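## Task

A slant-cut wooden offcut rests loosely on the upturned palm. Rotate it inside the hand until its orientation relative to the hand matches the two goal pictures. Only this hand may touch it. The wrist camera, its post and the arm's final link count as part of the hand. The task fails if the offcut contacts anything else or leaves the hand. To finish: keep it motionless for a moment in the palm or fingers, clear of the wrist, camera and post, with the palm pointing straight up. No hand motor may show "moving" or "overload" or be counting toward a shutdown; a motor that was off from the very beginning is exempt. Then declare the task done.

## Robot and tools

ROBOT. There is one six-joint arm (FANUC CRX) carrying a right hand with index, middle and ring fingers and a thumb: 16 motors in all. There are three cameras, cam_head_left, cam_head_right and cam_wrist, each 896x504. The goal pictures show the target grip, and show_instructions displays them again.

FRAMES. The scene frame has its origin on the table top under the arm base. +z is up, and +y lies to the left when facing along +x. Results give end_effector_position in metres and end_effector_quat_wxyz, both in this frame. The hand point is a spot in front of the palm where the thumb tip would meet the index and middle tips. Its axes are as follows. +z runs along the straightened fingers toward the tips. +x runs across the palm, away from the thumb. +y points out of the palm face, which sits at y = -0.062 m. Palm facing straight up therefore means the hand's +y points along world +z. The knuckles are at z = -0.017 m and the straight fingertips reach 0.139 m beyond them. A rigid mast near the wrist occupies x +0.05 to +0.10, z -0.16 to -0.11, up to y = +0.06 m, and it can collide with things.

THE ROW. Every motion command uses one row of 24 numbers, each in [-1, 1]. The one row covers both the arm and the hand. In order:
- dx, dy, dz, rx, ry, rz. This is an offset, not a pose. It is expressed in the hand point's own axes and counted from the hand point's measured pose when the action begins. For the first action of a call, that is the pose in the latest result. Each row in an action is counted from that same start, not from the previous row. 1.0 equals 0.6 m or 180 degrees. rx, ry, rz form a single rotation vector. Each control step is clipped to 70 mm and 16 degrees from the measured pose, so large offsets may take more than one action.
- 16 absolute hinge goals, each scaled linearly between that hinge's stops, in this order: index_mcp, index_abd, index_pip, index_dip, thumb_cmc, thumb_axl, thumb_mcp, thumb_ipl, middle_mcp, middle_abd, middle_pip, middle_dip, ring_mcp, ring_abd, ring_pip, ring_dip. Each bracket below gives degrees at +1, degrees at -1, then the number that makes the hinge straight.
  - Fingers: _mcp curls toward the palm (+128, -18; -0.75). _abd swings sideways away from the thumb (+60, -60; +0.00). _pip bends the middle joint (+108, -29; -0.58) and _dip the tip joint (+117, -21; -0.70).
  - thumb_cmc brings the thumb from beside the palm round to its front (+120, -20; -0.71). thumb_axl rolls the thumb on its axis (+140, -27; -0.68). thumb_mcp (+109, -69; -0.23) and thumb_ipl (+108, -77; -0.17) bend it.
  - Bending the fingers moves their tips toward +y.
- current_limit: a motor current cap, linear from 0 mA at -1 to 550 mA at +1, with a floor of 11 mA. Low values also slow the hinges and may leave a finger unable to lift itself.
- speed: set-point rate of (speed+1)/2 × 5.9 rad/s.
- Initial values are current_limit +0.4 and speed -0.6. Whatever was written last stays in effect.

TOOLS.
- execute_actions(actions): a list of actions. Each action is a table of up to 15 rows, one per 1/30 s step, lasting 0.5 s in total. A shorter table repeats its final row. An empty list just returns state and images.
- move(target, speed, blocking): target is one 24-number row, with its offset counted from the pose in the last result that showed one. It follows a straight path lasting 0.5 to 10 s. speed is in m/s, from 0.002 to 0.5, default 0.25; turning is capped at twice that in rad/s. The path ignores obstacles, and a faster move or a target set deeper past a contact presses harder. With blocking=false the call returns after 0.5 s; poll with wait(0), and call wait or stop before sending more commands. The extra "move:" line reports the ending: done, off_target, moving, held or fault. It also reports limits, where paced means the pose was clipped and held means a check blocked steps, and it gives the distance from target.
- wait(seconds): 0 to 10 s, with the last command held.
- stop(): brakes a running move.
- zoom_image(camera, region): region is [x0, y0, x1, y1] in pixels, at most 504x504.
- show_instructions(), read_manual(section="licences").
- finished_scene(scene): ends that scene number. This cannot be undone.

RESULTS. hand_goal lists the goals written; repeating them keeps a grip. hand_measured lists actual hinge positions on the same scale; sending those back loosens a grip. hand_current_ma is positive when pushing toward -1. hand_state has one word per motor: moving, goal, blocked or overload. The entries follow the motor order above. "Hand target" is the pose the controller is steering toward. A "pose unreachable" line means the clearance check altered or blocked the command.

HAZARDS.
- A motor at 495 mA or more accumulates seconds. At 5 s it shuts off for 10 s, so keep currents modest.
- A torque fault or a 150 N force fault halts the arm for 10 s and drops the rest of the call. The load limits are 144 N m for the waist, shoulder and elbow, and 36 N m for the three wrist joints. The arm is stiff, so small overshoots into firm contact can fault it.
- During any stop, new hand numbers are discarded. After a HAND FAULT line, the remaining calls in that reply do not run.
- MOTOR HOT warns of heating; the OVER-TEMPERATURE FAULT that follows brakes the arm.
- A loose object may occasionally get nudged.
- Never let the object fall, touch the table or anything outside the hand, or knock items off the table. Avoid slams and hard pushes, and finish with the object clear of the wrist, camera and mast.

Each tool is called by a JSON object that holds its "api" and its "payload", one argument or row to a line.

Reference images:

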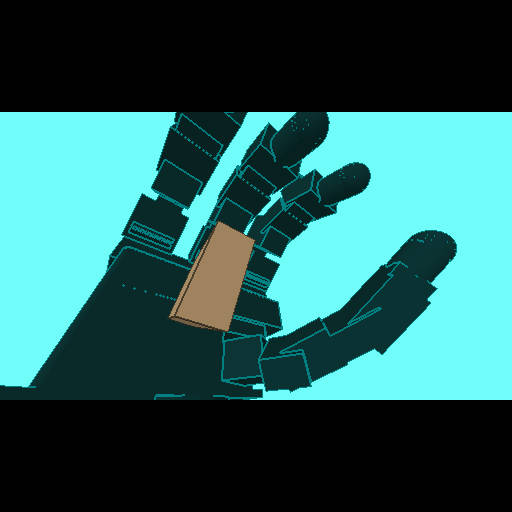

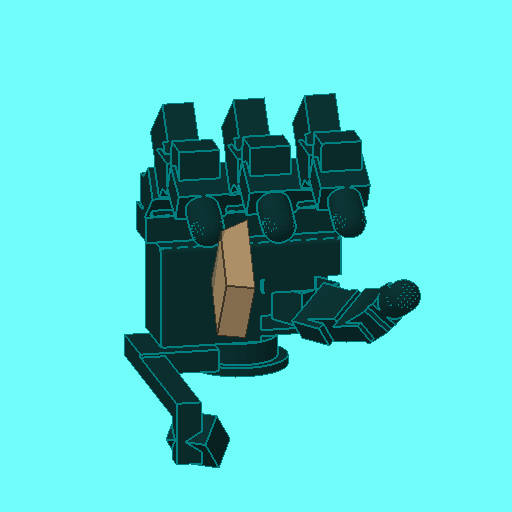

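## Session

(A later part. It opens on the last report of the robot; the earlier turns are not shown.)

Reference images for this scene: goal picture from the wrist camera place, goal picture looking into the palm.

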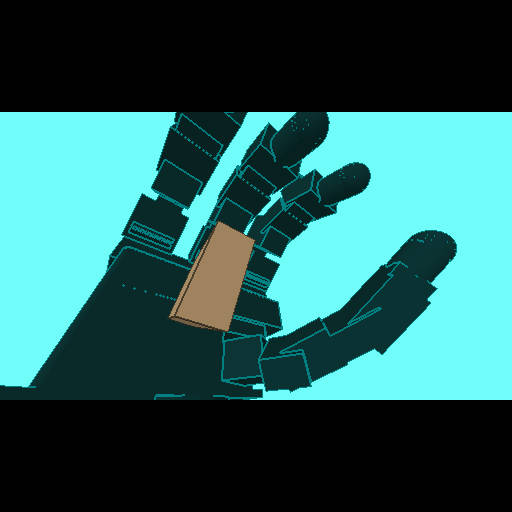

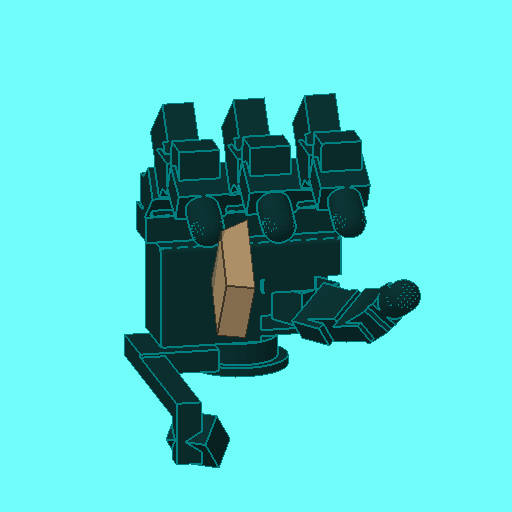

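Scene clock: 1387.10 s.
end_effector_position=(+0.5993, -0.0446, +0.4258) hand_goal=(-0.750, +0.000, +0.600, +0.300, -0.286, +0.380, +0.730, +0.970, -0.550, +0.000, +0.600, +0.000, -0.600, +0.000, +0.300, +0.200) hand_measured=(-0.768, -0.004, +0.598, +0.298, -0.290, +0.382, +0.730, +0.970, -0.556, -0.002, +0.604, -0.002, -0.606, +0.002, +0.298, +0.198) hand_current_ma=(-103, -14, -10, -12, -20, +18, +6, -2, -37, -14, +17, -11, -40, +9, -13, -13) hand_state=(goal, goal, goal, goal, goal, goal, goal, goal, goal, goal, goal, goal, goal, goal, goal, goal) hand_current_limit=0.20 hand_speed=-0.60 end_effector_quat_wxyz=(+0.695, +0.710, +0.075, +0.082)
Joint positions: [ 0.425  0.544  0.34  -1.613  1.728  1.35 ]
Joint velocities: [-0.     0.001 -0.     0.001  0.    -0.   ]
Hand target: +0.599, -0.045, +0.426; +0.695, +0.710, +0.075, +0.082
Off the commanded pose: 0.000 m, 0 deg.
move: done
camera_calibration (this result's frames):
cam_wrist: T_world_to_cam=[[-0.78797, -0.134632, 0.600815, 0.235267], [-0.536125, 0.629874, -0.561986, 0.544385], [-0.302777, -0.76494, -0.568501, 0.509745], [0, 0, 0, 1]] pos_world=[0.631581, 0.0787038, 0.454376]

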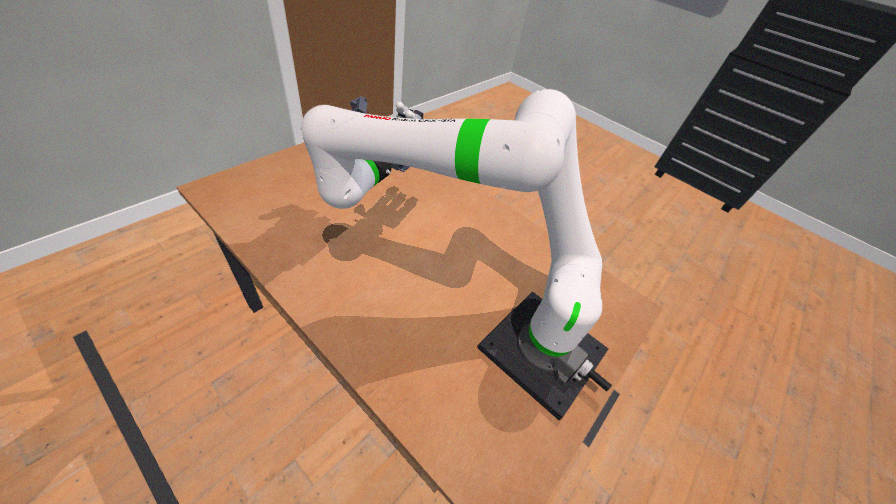

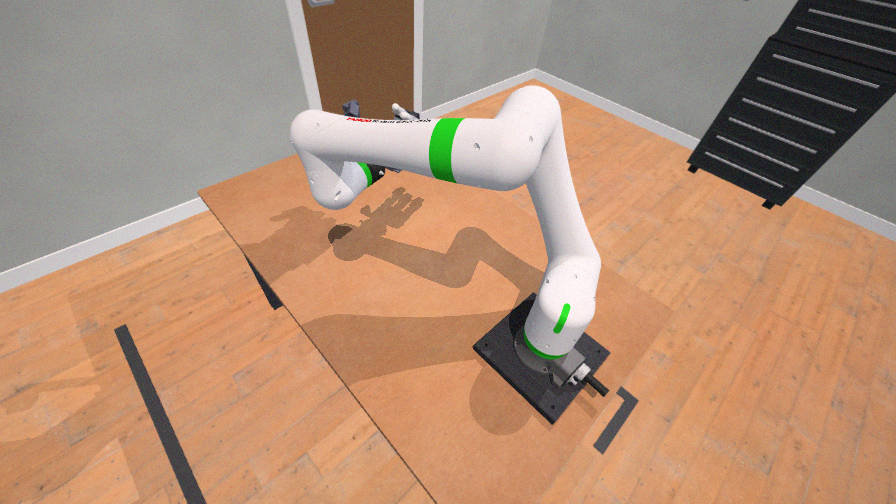

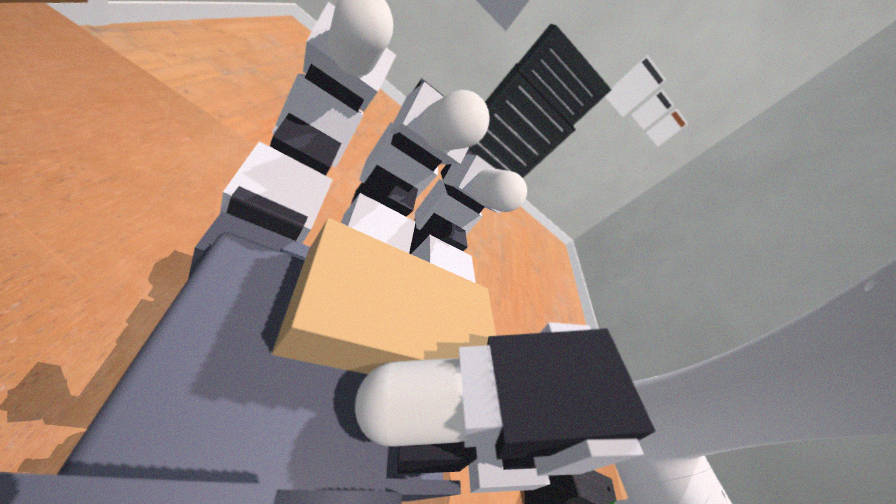

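{"api": "execute_actions", "payload": {
  "actions": [
    [[0,0,0,0,0,0,-0.75,0,0.6,0.3,-0.286,0.40,0.73,0.97,-0.55,0,0.95,0.6,-0.3,-0.15,0.883,0.25,0.2,-0.5]],
    [[0,0,0,0,0,0,-0.75,0,0.6,0.3,-0.286,0.40,0.73,0.97,-0.55,0,0.95,0.6,0.15,-0.15,0.883,0.22,0.2,-0.5]],
    [[0,0,0,0,0,0,-0.75,0,0.6,0.3,-0.286,0.40,0.73,0.97,-0.55,0,0.95,0.6,0.15,-0.15,0.883,0.22,0.2,-0.5]]
  ]
}}

{"api": "move", "payload": {
  "target": [0,0,0,0,0,0,-0.75,0,0.6,0.3,-0.286,0.40,0.73,0.97,-0.55,0,0.95,0.6,0.15,0.5,0.883,0.22,0.2,-0.75]
}}

Scene clock: 1443.97 s.
end_effector_position=(+0.5993, -0.0446, +0.4258) hand_goal=(-0.750, +0.000, +0.600, +0.300, -0.286, +0.400, +0.730, +0.970, -0.550, +0.000, +0.950, +0.600, +0.150, -0.150, +0.882, +0.220) hand_measured=(-0.768, -0.004, +0.598, +0.298, -0.290, +0.398, +0.730, +0.970, -0.558, -0.002, +0.948, +0.598, +0.144, -0.146, +0.882, +0.224) hand_current_ma=(-103, -14, -10, -12, -20, -15, +6, -2, -38, -14, -6, -11, -36, +15, +1, +21) hand_state=(goal, goal, goal, goal, goal, goal, goal, goal, goal, goal, goal, goal, goal, goal, goal, goal) hand_current_limit=0.20 hand_speed=-0.50 end_effector_quat_wxyz=(+0.695, +0.710, +0.075, +0.082)
Joint positions: [ 0.425  0.544  0.34  -1.613  1.728  1.35 ]
Joint velocities: [ 0.    -0.     0.001  0.001  0.002 -0.   ]
Hand target: +0.599, -0.045, +0.426; +0.695, +0.710, +0.075, +0.082
Off the commanded pose: 0.000 m, 0 deg.
camera_calibration (this result's frames):
cam_wrist: T_world_to_cam=[[-0.787957, -0.134626, 0.600832, 0.23526], [-0.536137, 0.629869, -0.56198, 0.544384], [-0.302788, -0.764945, -0.568488, 0.509741], [0, 0, 0, 1]] pos_world=[0.631583, 0.078705, 0.454363]

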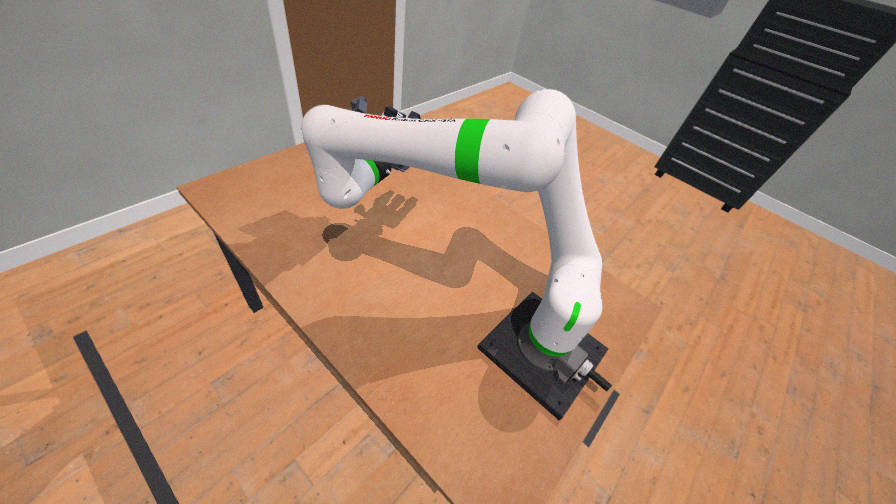

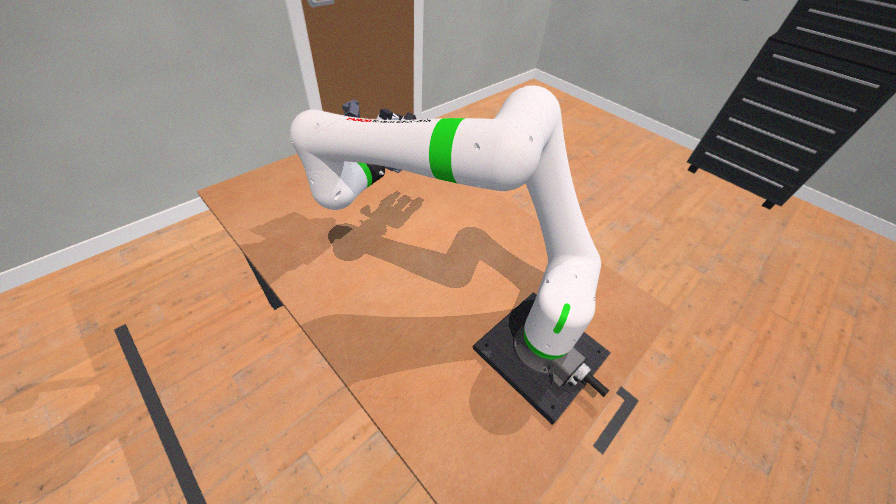

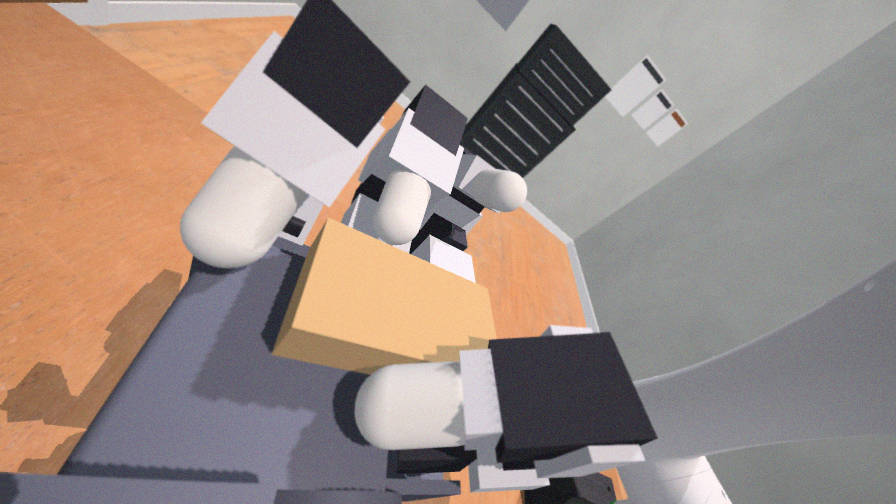

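Scene clock: 1445.17 s.
end_effector_position=(+0.5993, -0.0446, +0.4258) hand_goal=(-0.750, +0.000, +0.600, +0.300, -0.286, +0.400, +0.730, +0.970, -0.550, +0.000, +0.950, +0.600, +0.150, +0.500, +0.882, +0.220) hand_measured=(-0.768, -0.004, +0.598, +0.298, -0.312, +0.402, +0.722, +0.970, -0.558, -0.002, +0.948, +0.598, +0.142, +0.438, +0.880, +0.228) hand_current_ma=(-103, -14, -10, -12, -129, +10, -46, -1, -38, -14, -6, -11, -49, -269, -15, +40) hand_state=(goal, goal, goal, goal, blocked, goal, goal, goal, goal, goal, goal, goal, goal, blocked, goal, goal) hand_current_limit=0.20 hand_speed=-0.75 end_effector_quat_wxyz=(+0.695, +0.710, +0.075, +0.082)
Joint positions: [ 0.425  0.544  0.34  -1.613  1.728  1.35 ]
Joint velocities: [-0.     0.001  0.    -0.     0.001  0.   ]
Hand target: +0.599, -0.045, +0.426; +0.695, +0.710, +0.075, +0.082
Off the commanded pose: 0.000 m, 0 deg.
move: done
camera_calibration (this result's frames):
cam_wrist: T_world_to_cam=[[-0.787957, -0.134626, 0.600832, 0.23526], [-0.536137, 0.62987, -0.56198, 0.544384], [-0.302789, -0.764944, -0.568488, 0.509741], [0, 0, 0, 1]] pos_world=[0.631583, 0.0787051, 0.454363]

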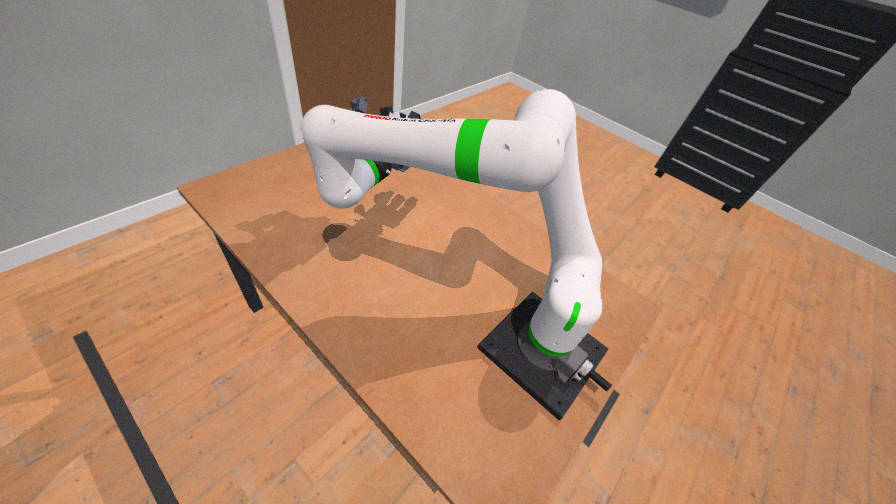

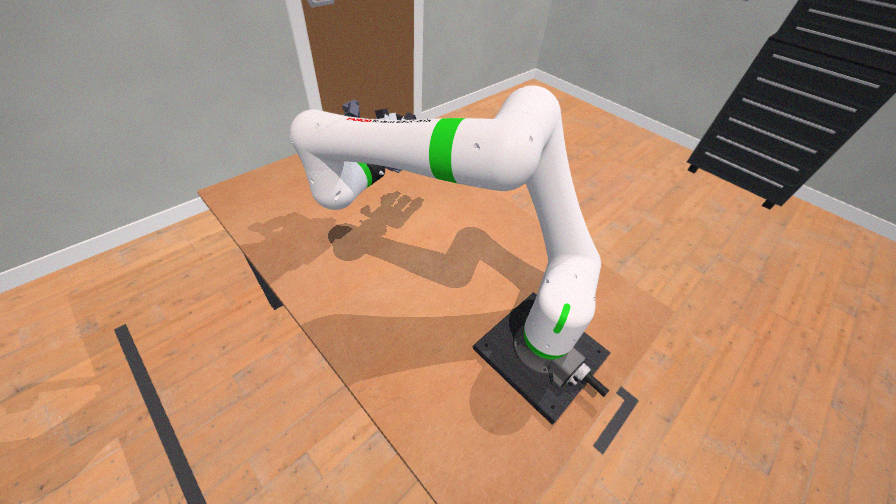

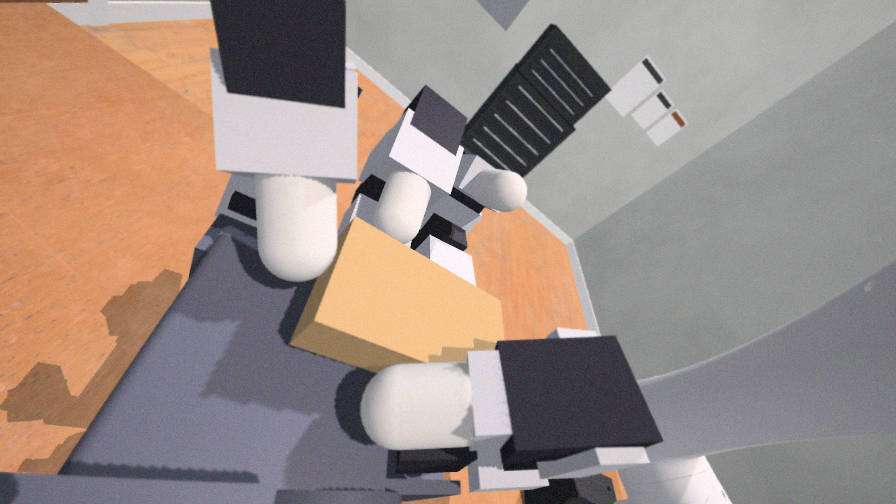

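{"api": "execute_actions", "payload": {
  "actions": [
    [[0,0,0,0,0,0,-0.75,0,0.6,0.3,-0.22,0.42,0.65,0.97,-0.55,0,0.95,0.6,0.15,-0.1,0.883,0.22,0.2,-0.6]],
    [[0,0,0,0,0,0,-0.75,0,0.6,0.3,-0.22,0.36,0.65,0.97,-0.4,0,0.93,0.62,-0.5,0,0.6,0.2,0.2,-0.6]],
    [[0,0,0,0,0,0,-0.75,0,0.6,0.3,-0.22,0.3,0.65,0.97,-0.27,0,0.9,0.62,-0.6,0,0.3,0.2,0.2,-0.7]],
    [[0,0,0,0,0,0,-0.75,0,0.6,0.3,-0.22,0.3,0.65,0.97,-0.27,0,0.9,0.62,-0.6,0,0.3,0.2,0.2,-0.7]]
  ]
}}

Scene clock: 1466.33 s.
end_effector_position=(+0.5993, -0.0446, +0.4258) hand_goal=(-0.750, +0.000, +0.600, +0.300, -0.220, +0.300, +0.650, +0.970, -0.270, +0.000, +0.900, +0.620, -0.600, +0.000, +0.300, +0.200) hand_measured=(-0.768, -0.004, +0.598, +0.298, -0.226, +0.304, +0.656, +0.970, -0.294, -0.002, +0.904, +0.620, -0.606, -0.004, +0.302, +0.204) hand_current_ma=(-103, -14, -10, -12, -27, +21, +39, -1, -131, -14, +18, -3, -39, -16, +10, +21) hand_state=(goal, goal, goal, goal, goal, goal, goal, goal, blocked, goal, goal, goal, goal, goal, goal, goal) hand_current_limit=0.20 hand_speed=-0.70 end_effector_quat_wxyz=(+0.695, +0.710, +0.075, +0.082)
Joint positions: [ 0.425  0.544  0.34  -1.613  1.728  1.35 ]
Joint velocities: [ 0.    -0.001  0.    -0.001 -0.     0.   ]
Hand target: +0.599, -0.045, +0.426; +0.695, +0.710, +0.075, +0.082
Off the commanded pose: 0.000 m, 0 deg.
camera_calibration (this result's frames):
cam_wrist: T_world_to_cam=[[-0.787957, -0.134627, 0.600832, 0.23526], [-0.536137, 0.629869, -0.56198, 0.544384], [-0.302788, -0.764945, -0.568488, 0.509741], [0, 0, 0, 1]] pos_world=[0.631583, 0.0787051, 0.454363]

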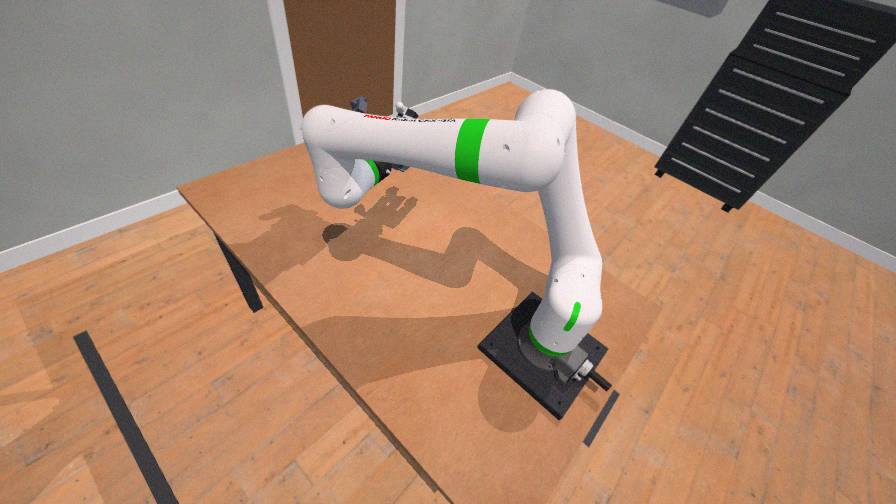

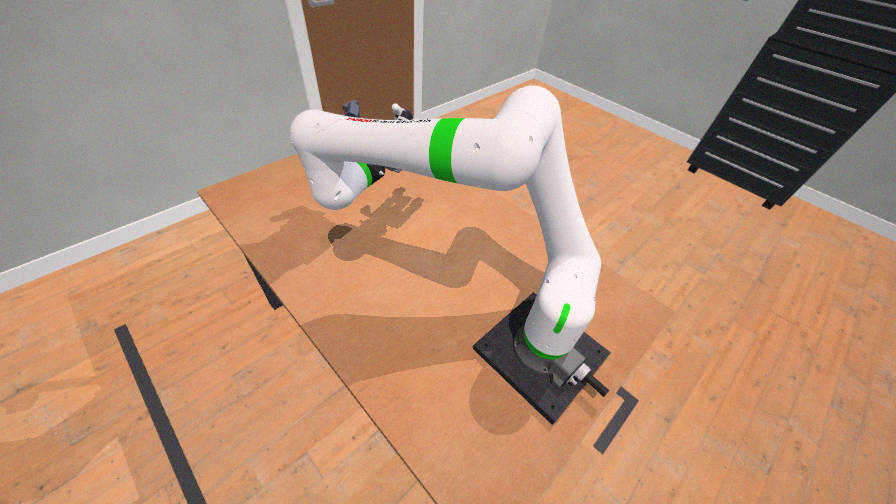

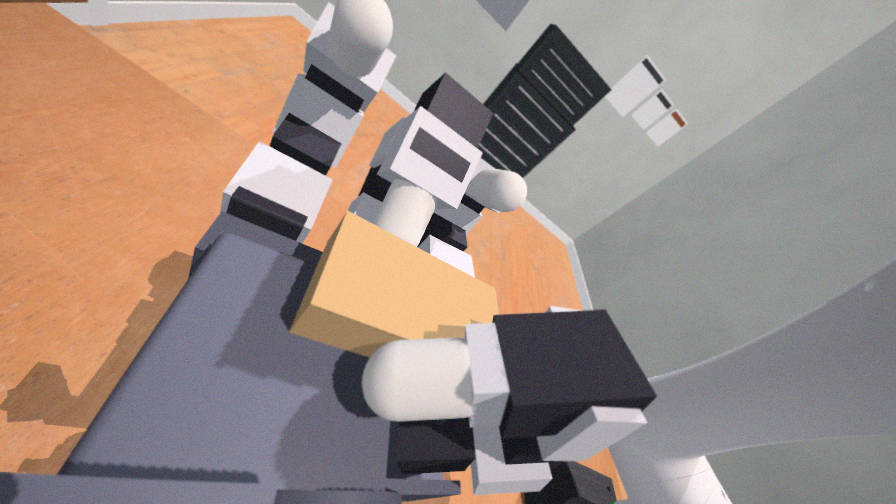

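Tightening the pinch, then doing the first lift step.

{"api": "move", "payload": {
  "target": [0,0,0,0,0,0,-0.75,0,0.6,0.3,-0.22,0.275,0.65,0.97,-0.25,0,0.9,0.62,-0.6,0,0.3,0.2,0.2,-0.85]
}}

{"api": "move", "payload": {
  "target": [0,0,0,0,0,0,-0.75,0,0.6,0.3,-0.07,0.30,0.46,0.97,-0.27,0,0.78,0.55,-0.6,0,0.3,0.2,0.2,-0.85]
}}

Scene clock: 1483.17 s.
end_effector_position=(+0.5993, -0.0446, +0.4258) hand_goal=(-0.750, +0.000, +0.600, +0.300, -0.220, +0.274, +0.650, +0.970, -0.250, +0.000, +0.900, +0.620, -0.600, +0.000, +0.300, +0.200) hand_measured=(-0.768, -0.004, +0.598, +0.298, -0.226, +0.298, +0.652, +0.970, -0.288, -0.002, +0.900, +0.624, -0.606, -0.004, +0.302, +0.204) hand_current_ma=(-103, -14, -10, -12, -27, +163, +11, -1, -205, -14, +5, +21, -39, -16, +10, +21) hand_state=(goal, goal, goal, goal, goal, blocked, goal, goal, blocked, goal, goal, goal, goal, goal, goal, goal) hand_current_limit=0.20 hand_speed=-0.85 end_effector_quat_wxyz=(+0.695, +0.710, +0.075, +0.082)
Joint positions: [ 0.425  0.544  0.34  -1.613  1.728  1.35 ]
Joint velocities: [ 0.     0.     0.     0.002 -0.     0.   ]
Hand target: +0.599, -0.045, +0.426; +0.695, +0.710, +0.075, +0.082
Off the commanded pose: 0.000 m, 0 deg.
move: done
camera_calibration (this result's frames):
cam_wrist: T_world_to_cam=[[-0.787957, -0.134626, 0.600832, 0.23526], [-0.536137, 0.62987, -0.56198, 0.544384], [-0.302789, -0.764944, -0.568488, 0.509741], [0, 0, 0, 1]] pos_world=[0.631583, 0.078705, 0.454363]

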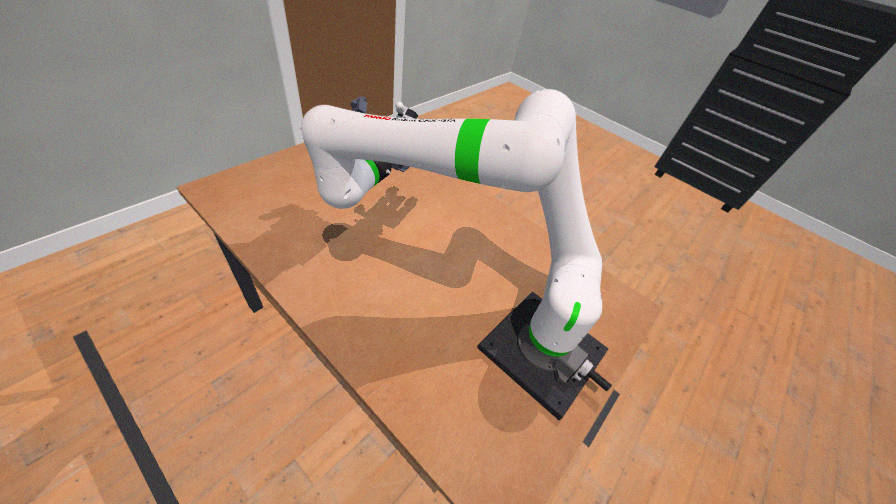

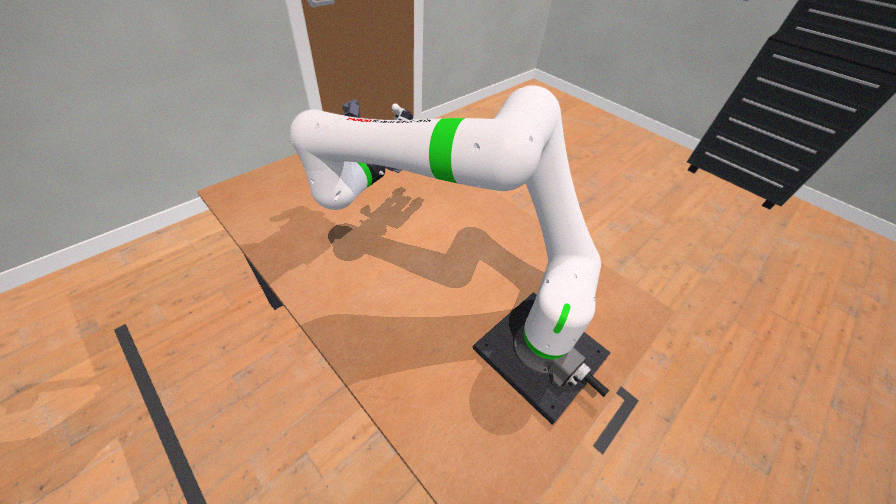

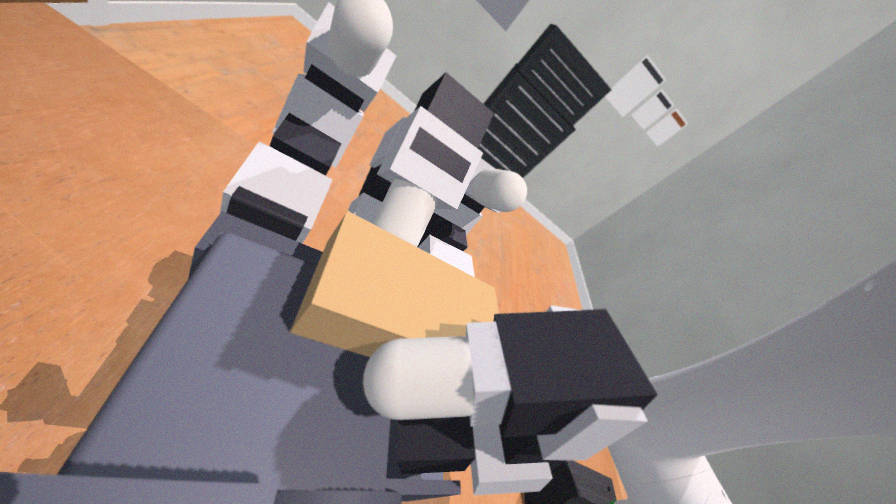

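Scene clock: 1484.07 s.
end_effector_position=(+0.5993, -0.0446, +0.4258) hand_goal=(-0.750, +0.000, +0.600, +0.300, -0.070, +0.300, +0.460, +0.970, -0.270, +0.000, +0.780, +0.550, -0.600, +0.000, +0.300, +0.200) hand_measured=(-0.768, -0.004, +0.598, +0.298, -0.088, +0.322, +0.462, +0.974, -0.300, -0.006, +0.794, +0.582, -0.606, -0.004, +0.302, +0.204) hand_current_ma=(-103, -14, -10, -12, -89, +157, +10, +25, -160, -30, +82, +175, -39, -16, +10, +21) hand_state=(goal, goal, goal, goal, goal, blocked, goal, goal, blocked, goal, goal, blocked, goal, goal, goal, goal) hand_current_limit=0.20 hand_speed=-0.85 end_effector_quat_wxyz=(+0.695, +0.710, +0.075, +0.082)
Joint positions: [ 0.425  0.544  0.34  -1.613  1.728  1.35 ]
Joint velocities: [-0.     0.    -0.    -0.001 -0.     0.   ]
Hand target: +0.599, -0.045, +0.426; +0.695, +0.710, +0.075, +0.082
Off the commanded pose: 0.000 m, 0 deg.
move: done
camera_calibration (this result's frames):
cam_wrist: T_world_to_cam=[[-0.787957, -0.134626, 0.600832, 0.23526], [-0.536137, 0.62987, -0.56198, 0.544384], [-0.302789, -0.764945, -0.568488, 0.509741], [0, 0, 0, 1]] pos_world=[0.631583, 0.078705, 0.454363]

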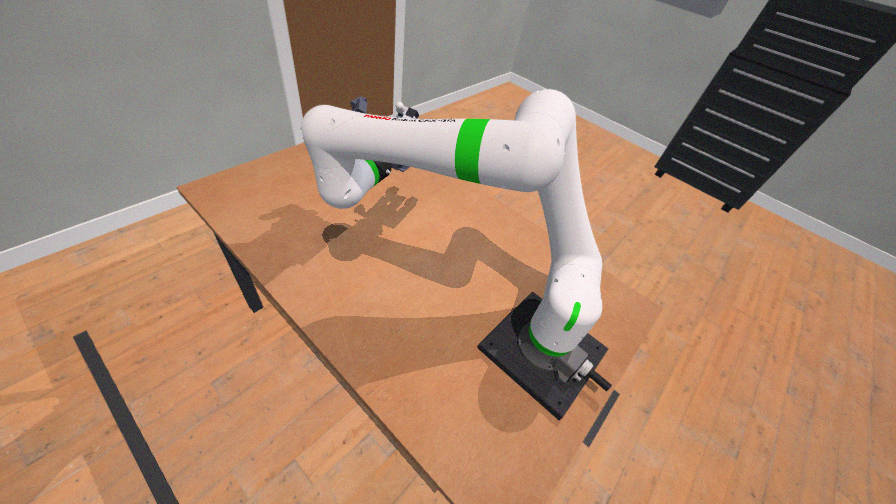

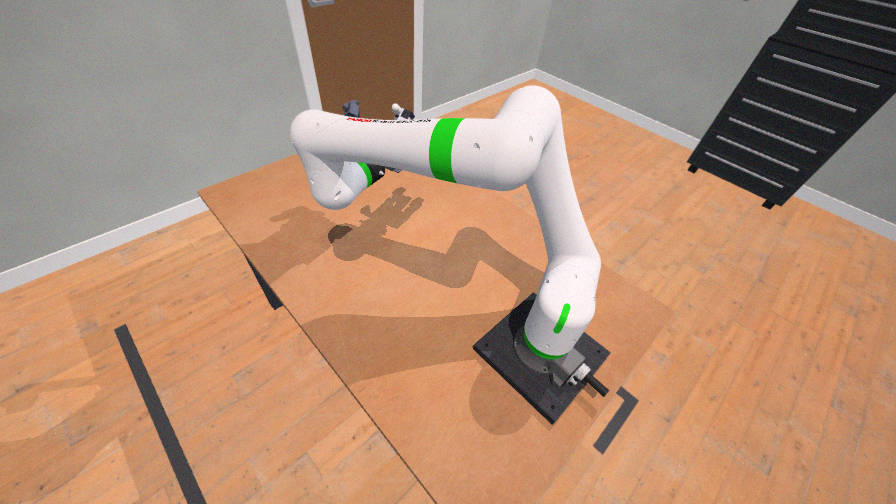

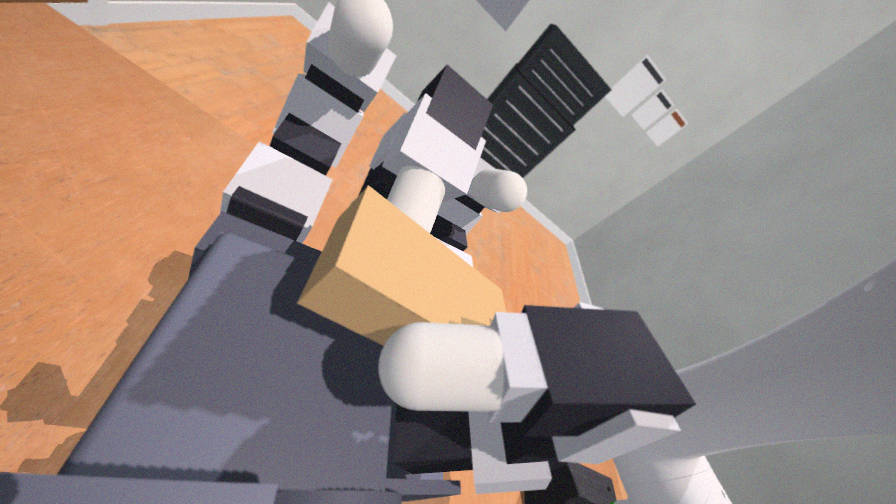

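It's pivoting. Continuing the lift.

{"api": "move", "payload": {
  "target": [0,0,0,0,0,0,-0.75,0,0.6,0.3,0,0.31,0.36,0.97,-0.25,0,0.664,0.536,-0.6,0,0.3,0.2,0.2,-0.85]
}}

{"api": "move", "payload": {
  "target": [0,0,0,0,0,0,-0.75,0,0.6,0.3,0.02,0.31,0.27,0.97,-0.215,0,0.518,0.536,-0.6,0,0.3,0.2,0.2,-0.85]
}}

Scene clock: 1505.70 s.
end_effector_position=(+0.5993, -0.0446, +0.4258) hand_goal=(-0.750, +0.000, +0.600, +0.300, +0.000, +0.310, +0.360, +0.970, -0.250, +0.000, +0.664, +0.536, -0.600, +0.000, +0.300, +0.200) hand_measured=(-0.768, -0.004, +0.598, +0.298, -0.016, +0.328, +0.362, +0.974, -0.300, -0.006, +0.670, +0.560, -0.606, -0.004, +0.302, +0.204) hand_current_ma=(-103, -14, -10, -12, -83, +130, +12, +25, -266, -30, +34, +132, -39, -16, +10, +21) hand_state=(goal, goal, goal, goal, goal, goal, goal, goal, blocked, goal, goal, blocked, goal, goal, goal, goal) hand_current_limit=0.20 hand_speed=-0.85 end_effector_quat_wxyz=(+0.695, +0.710, +0.075, +0.082)
Joint positions: [ 0.425  0.544  0.34  -1.613  1.728  1.35 ]
Joint velocities: [ 0.     0.001 -0.    -0.    -0.001 -0.   ]
Hand target: +0.599, -0.045, +0.426; +0.695, +0.710, +0.075, +0.082
Off the commanded pose: 0.000 m, 0 deg.
move: done
camera_calibration (this result's frames):
cam_wrist: T_world_to_cam=[[-0.787957, -0.134627, 0.600832, 0.23526], [-0.536137, 0.629869, -0.56198, 0.544384], [-0.302788, -0.764945, -0.568488, 0.509741], [0, 0, 0, 1]] pos_world=[0.631583, 0.0787051, 0.454363]

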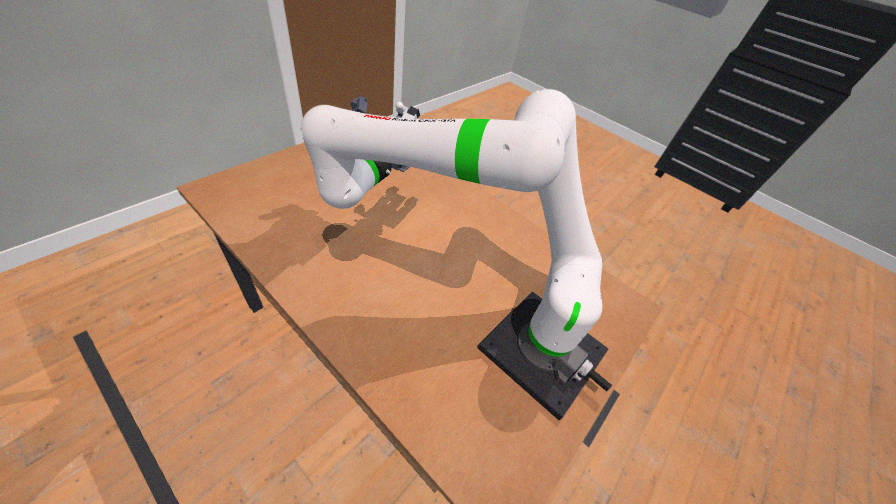

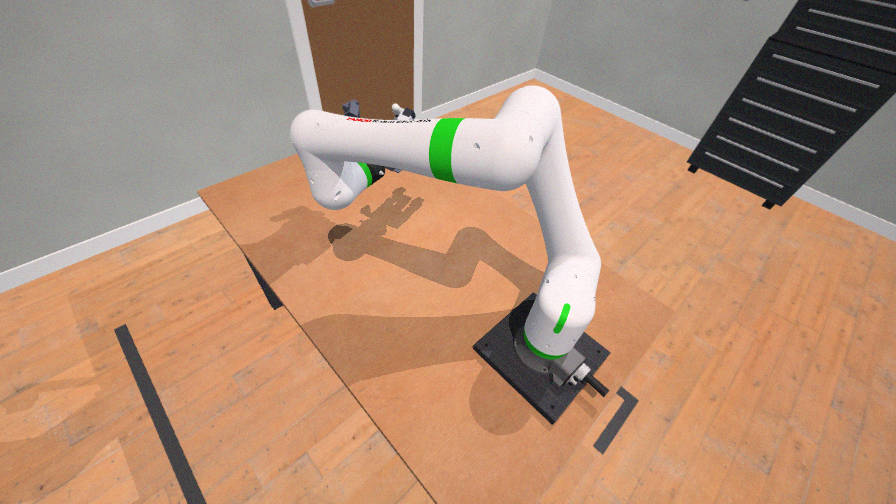

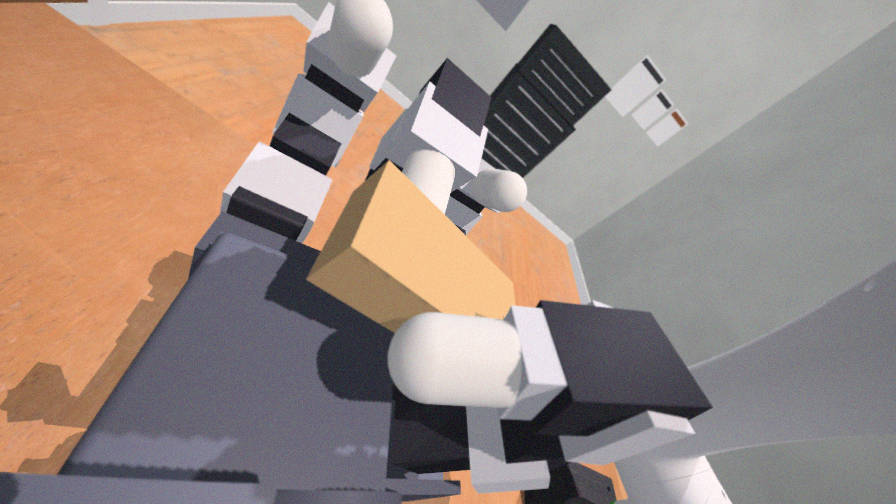

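Scene clock: 1506.37 s.
end_effector_position=(+0.5993, -0.0446, +0.4258) hand_goal=(-0.750, +0.000, +0.600, +0.300, +0.020, +0.310, +0.270, +0.970, -0.216, +0.000, +0.518, +0.536, -0.600, +0.000, +0.300, +0.200) hand_measured=(-0.768, -0.004, +0.598, +0.298, +0.008, +0.328, +0.274, +0.974, -0.258, -0.006, +0.520, +0.550, -0.606, -0.004, +0.302, +0.204) hand_current_ma=(-103, -14, -10, -12, -64, +129, +20, +25, -227, -30, +13, +79, -39, -16, +10, +21) hand_state=(goal, goal, goal, goal, goal, goal, goal, goal, blocked, goal, goal, goal, goal, goal, goal, goal) hand_current_limit=0.20 hand_speed=-0.85 end_effector_quat_wxyz=(+0.695, +0.710, +0.075, +0.082)
Joint positions: [ 0.425  0.544  0.34  -1.613  1.728  1.35 ]
Joint velocities: [-0.    -0.001 -0.001  0.    -0.001 -0.001]
Hand target: +0.599, -0.045, +0.426; +0.695, +0.710, +0.075, +0.082
Off the commanded pose: 0.000 m, 0 deg.
move: done
camera_calibration (this result's frames):
cam_wrist: T_world_to_cam=[[-0.787957, -0.134626, 0.600832, 0.23526], [-0.536137, 0.62987, -0.56198, 0.544384], [-0.302789, -0.764944, -0.568488, 0.509741], [0, 0, 0, 1]] pos_world=[0.631583, 0.078705, 0.454363]

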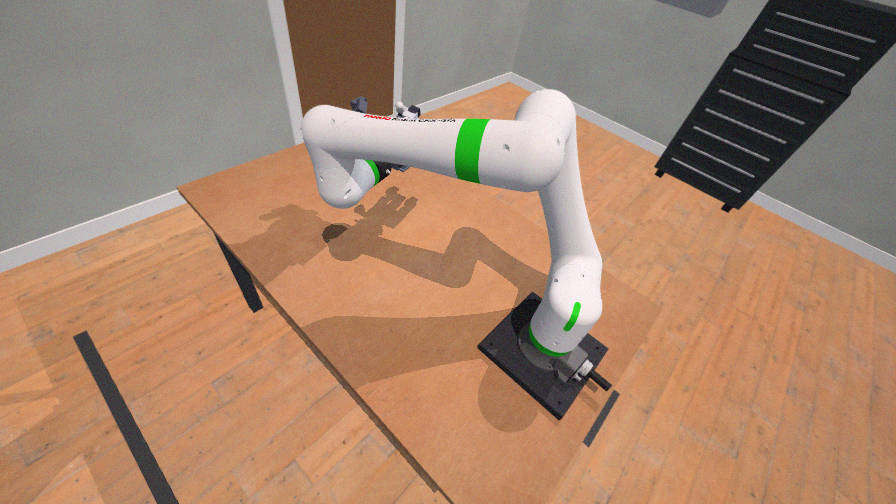

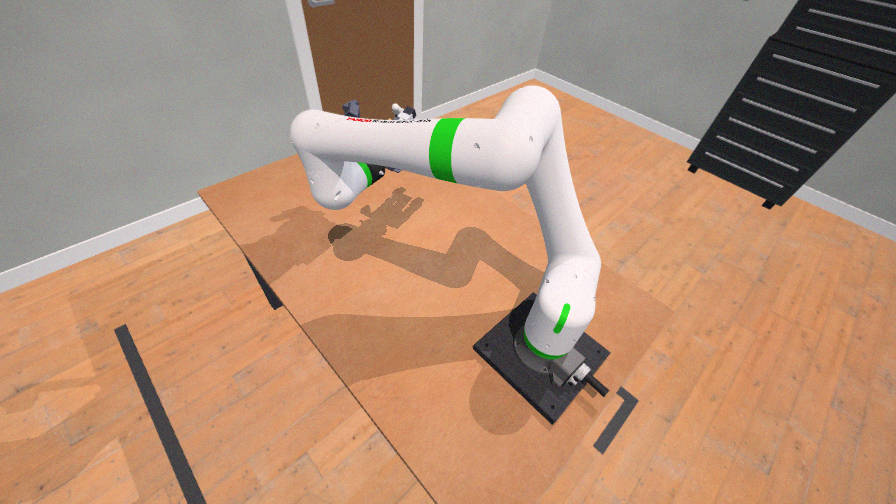

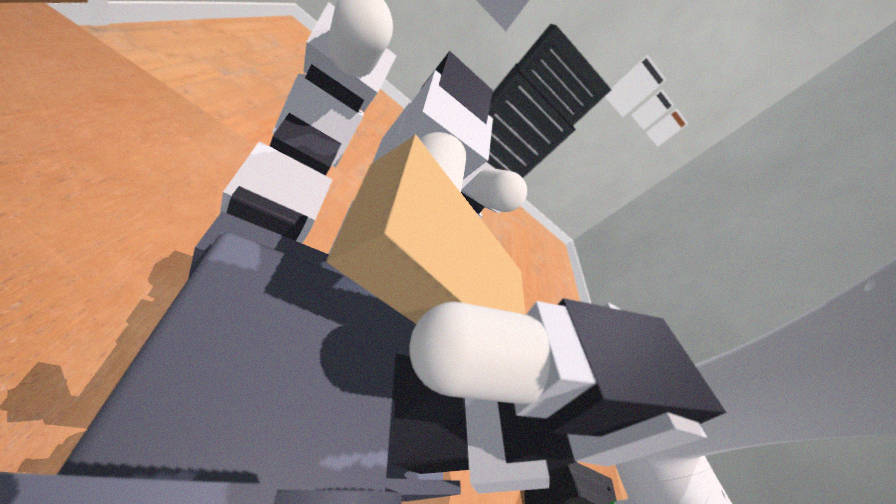

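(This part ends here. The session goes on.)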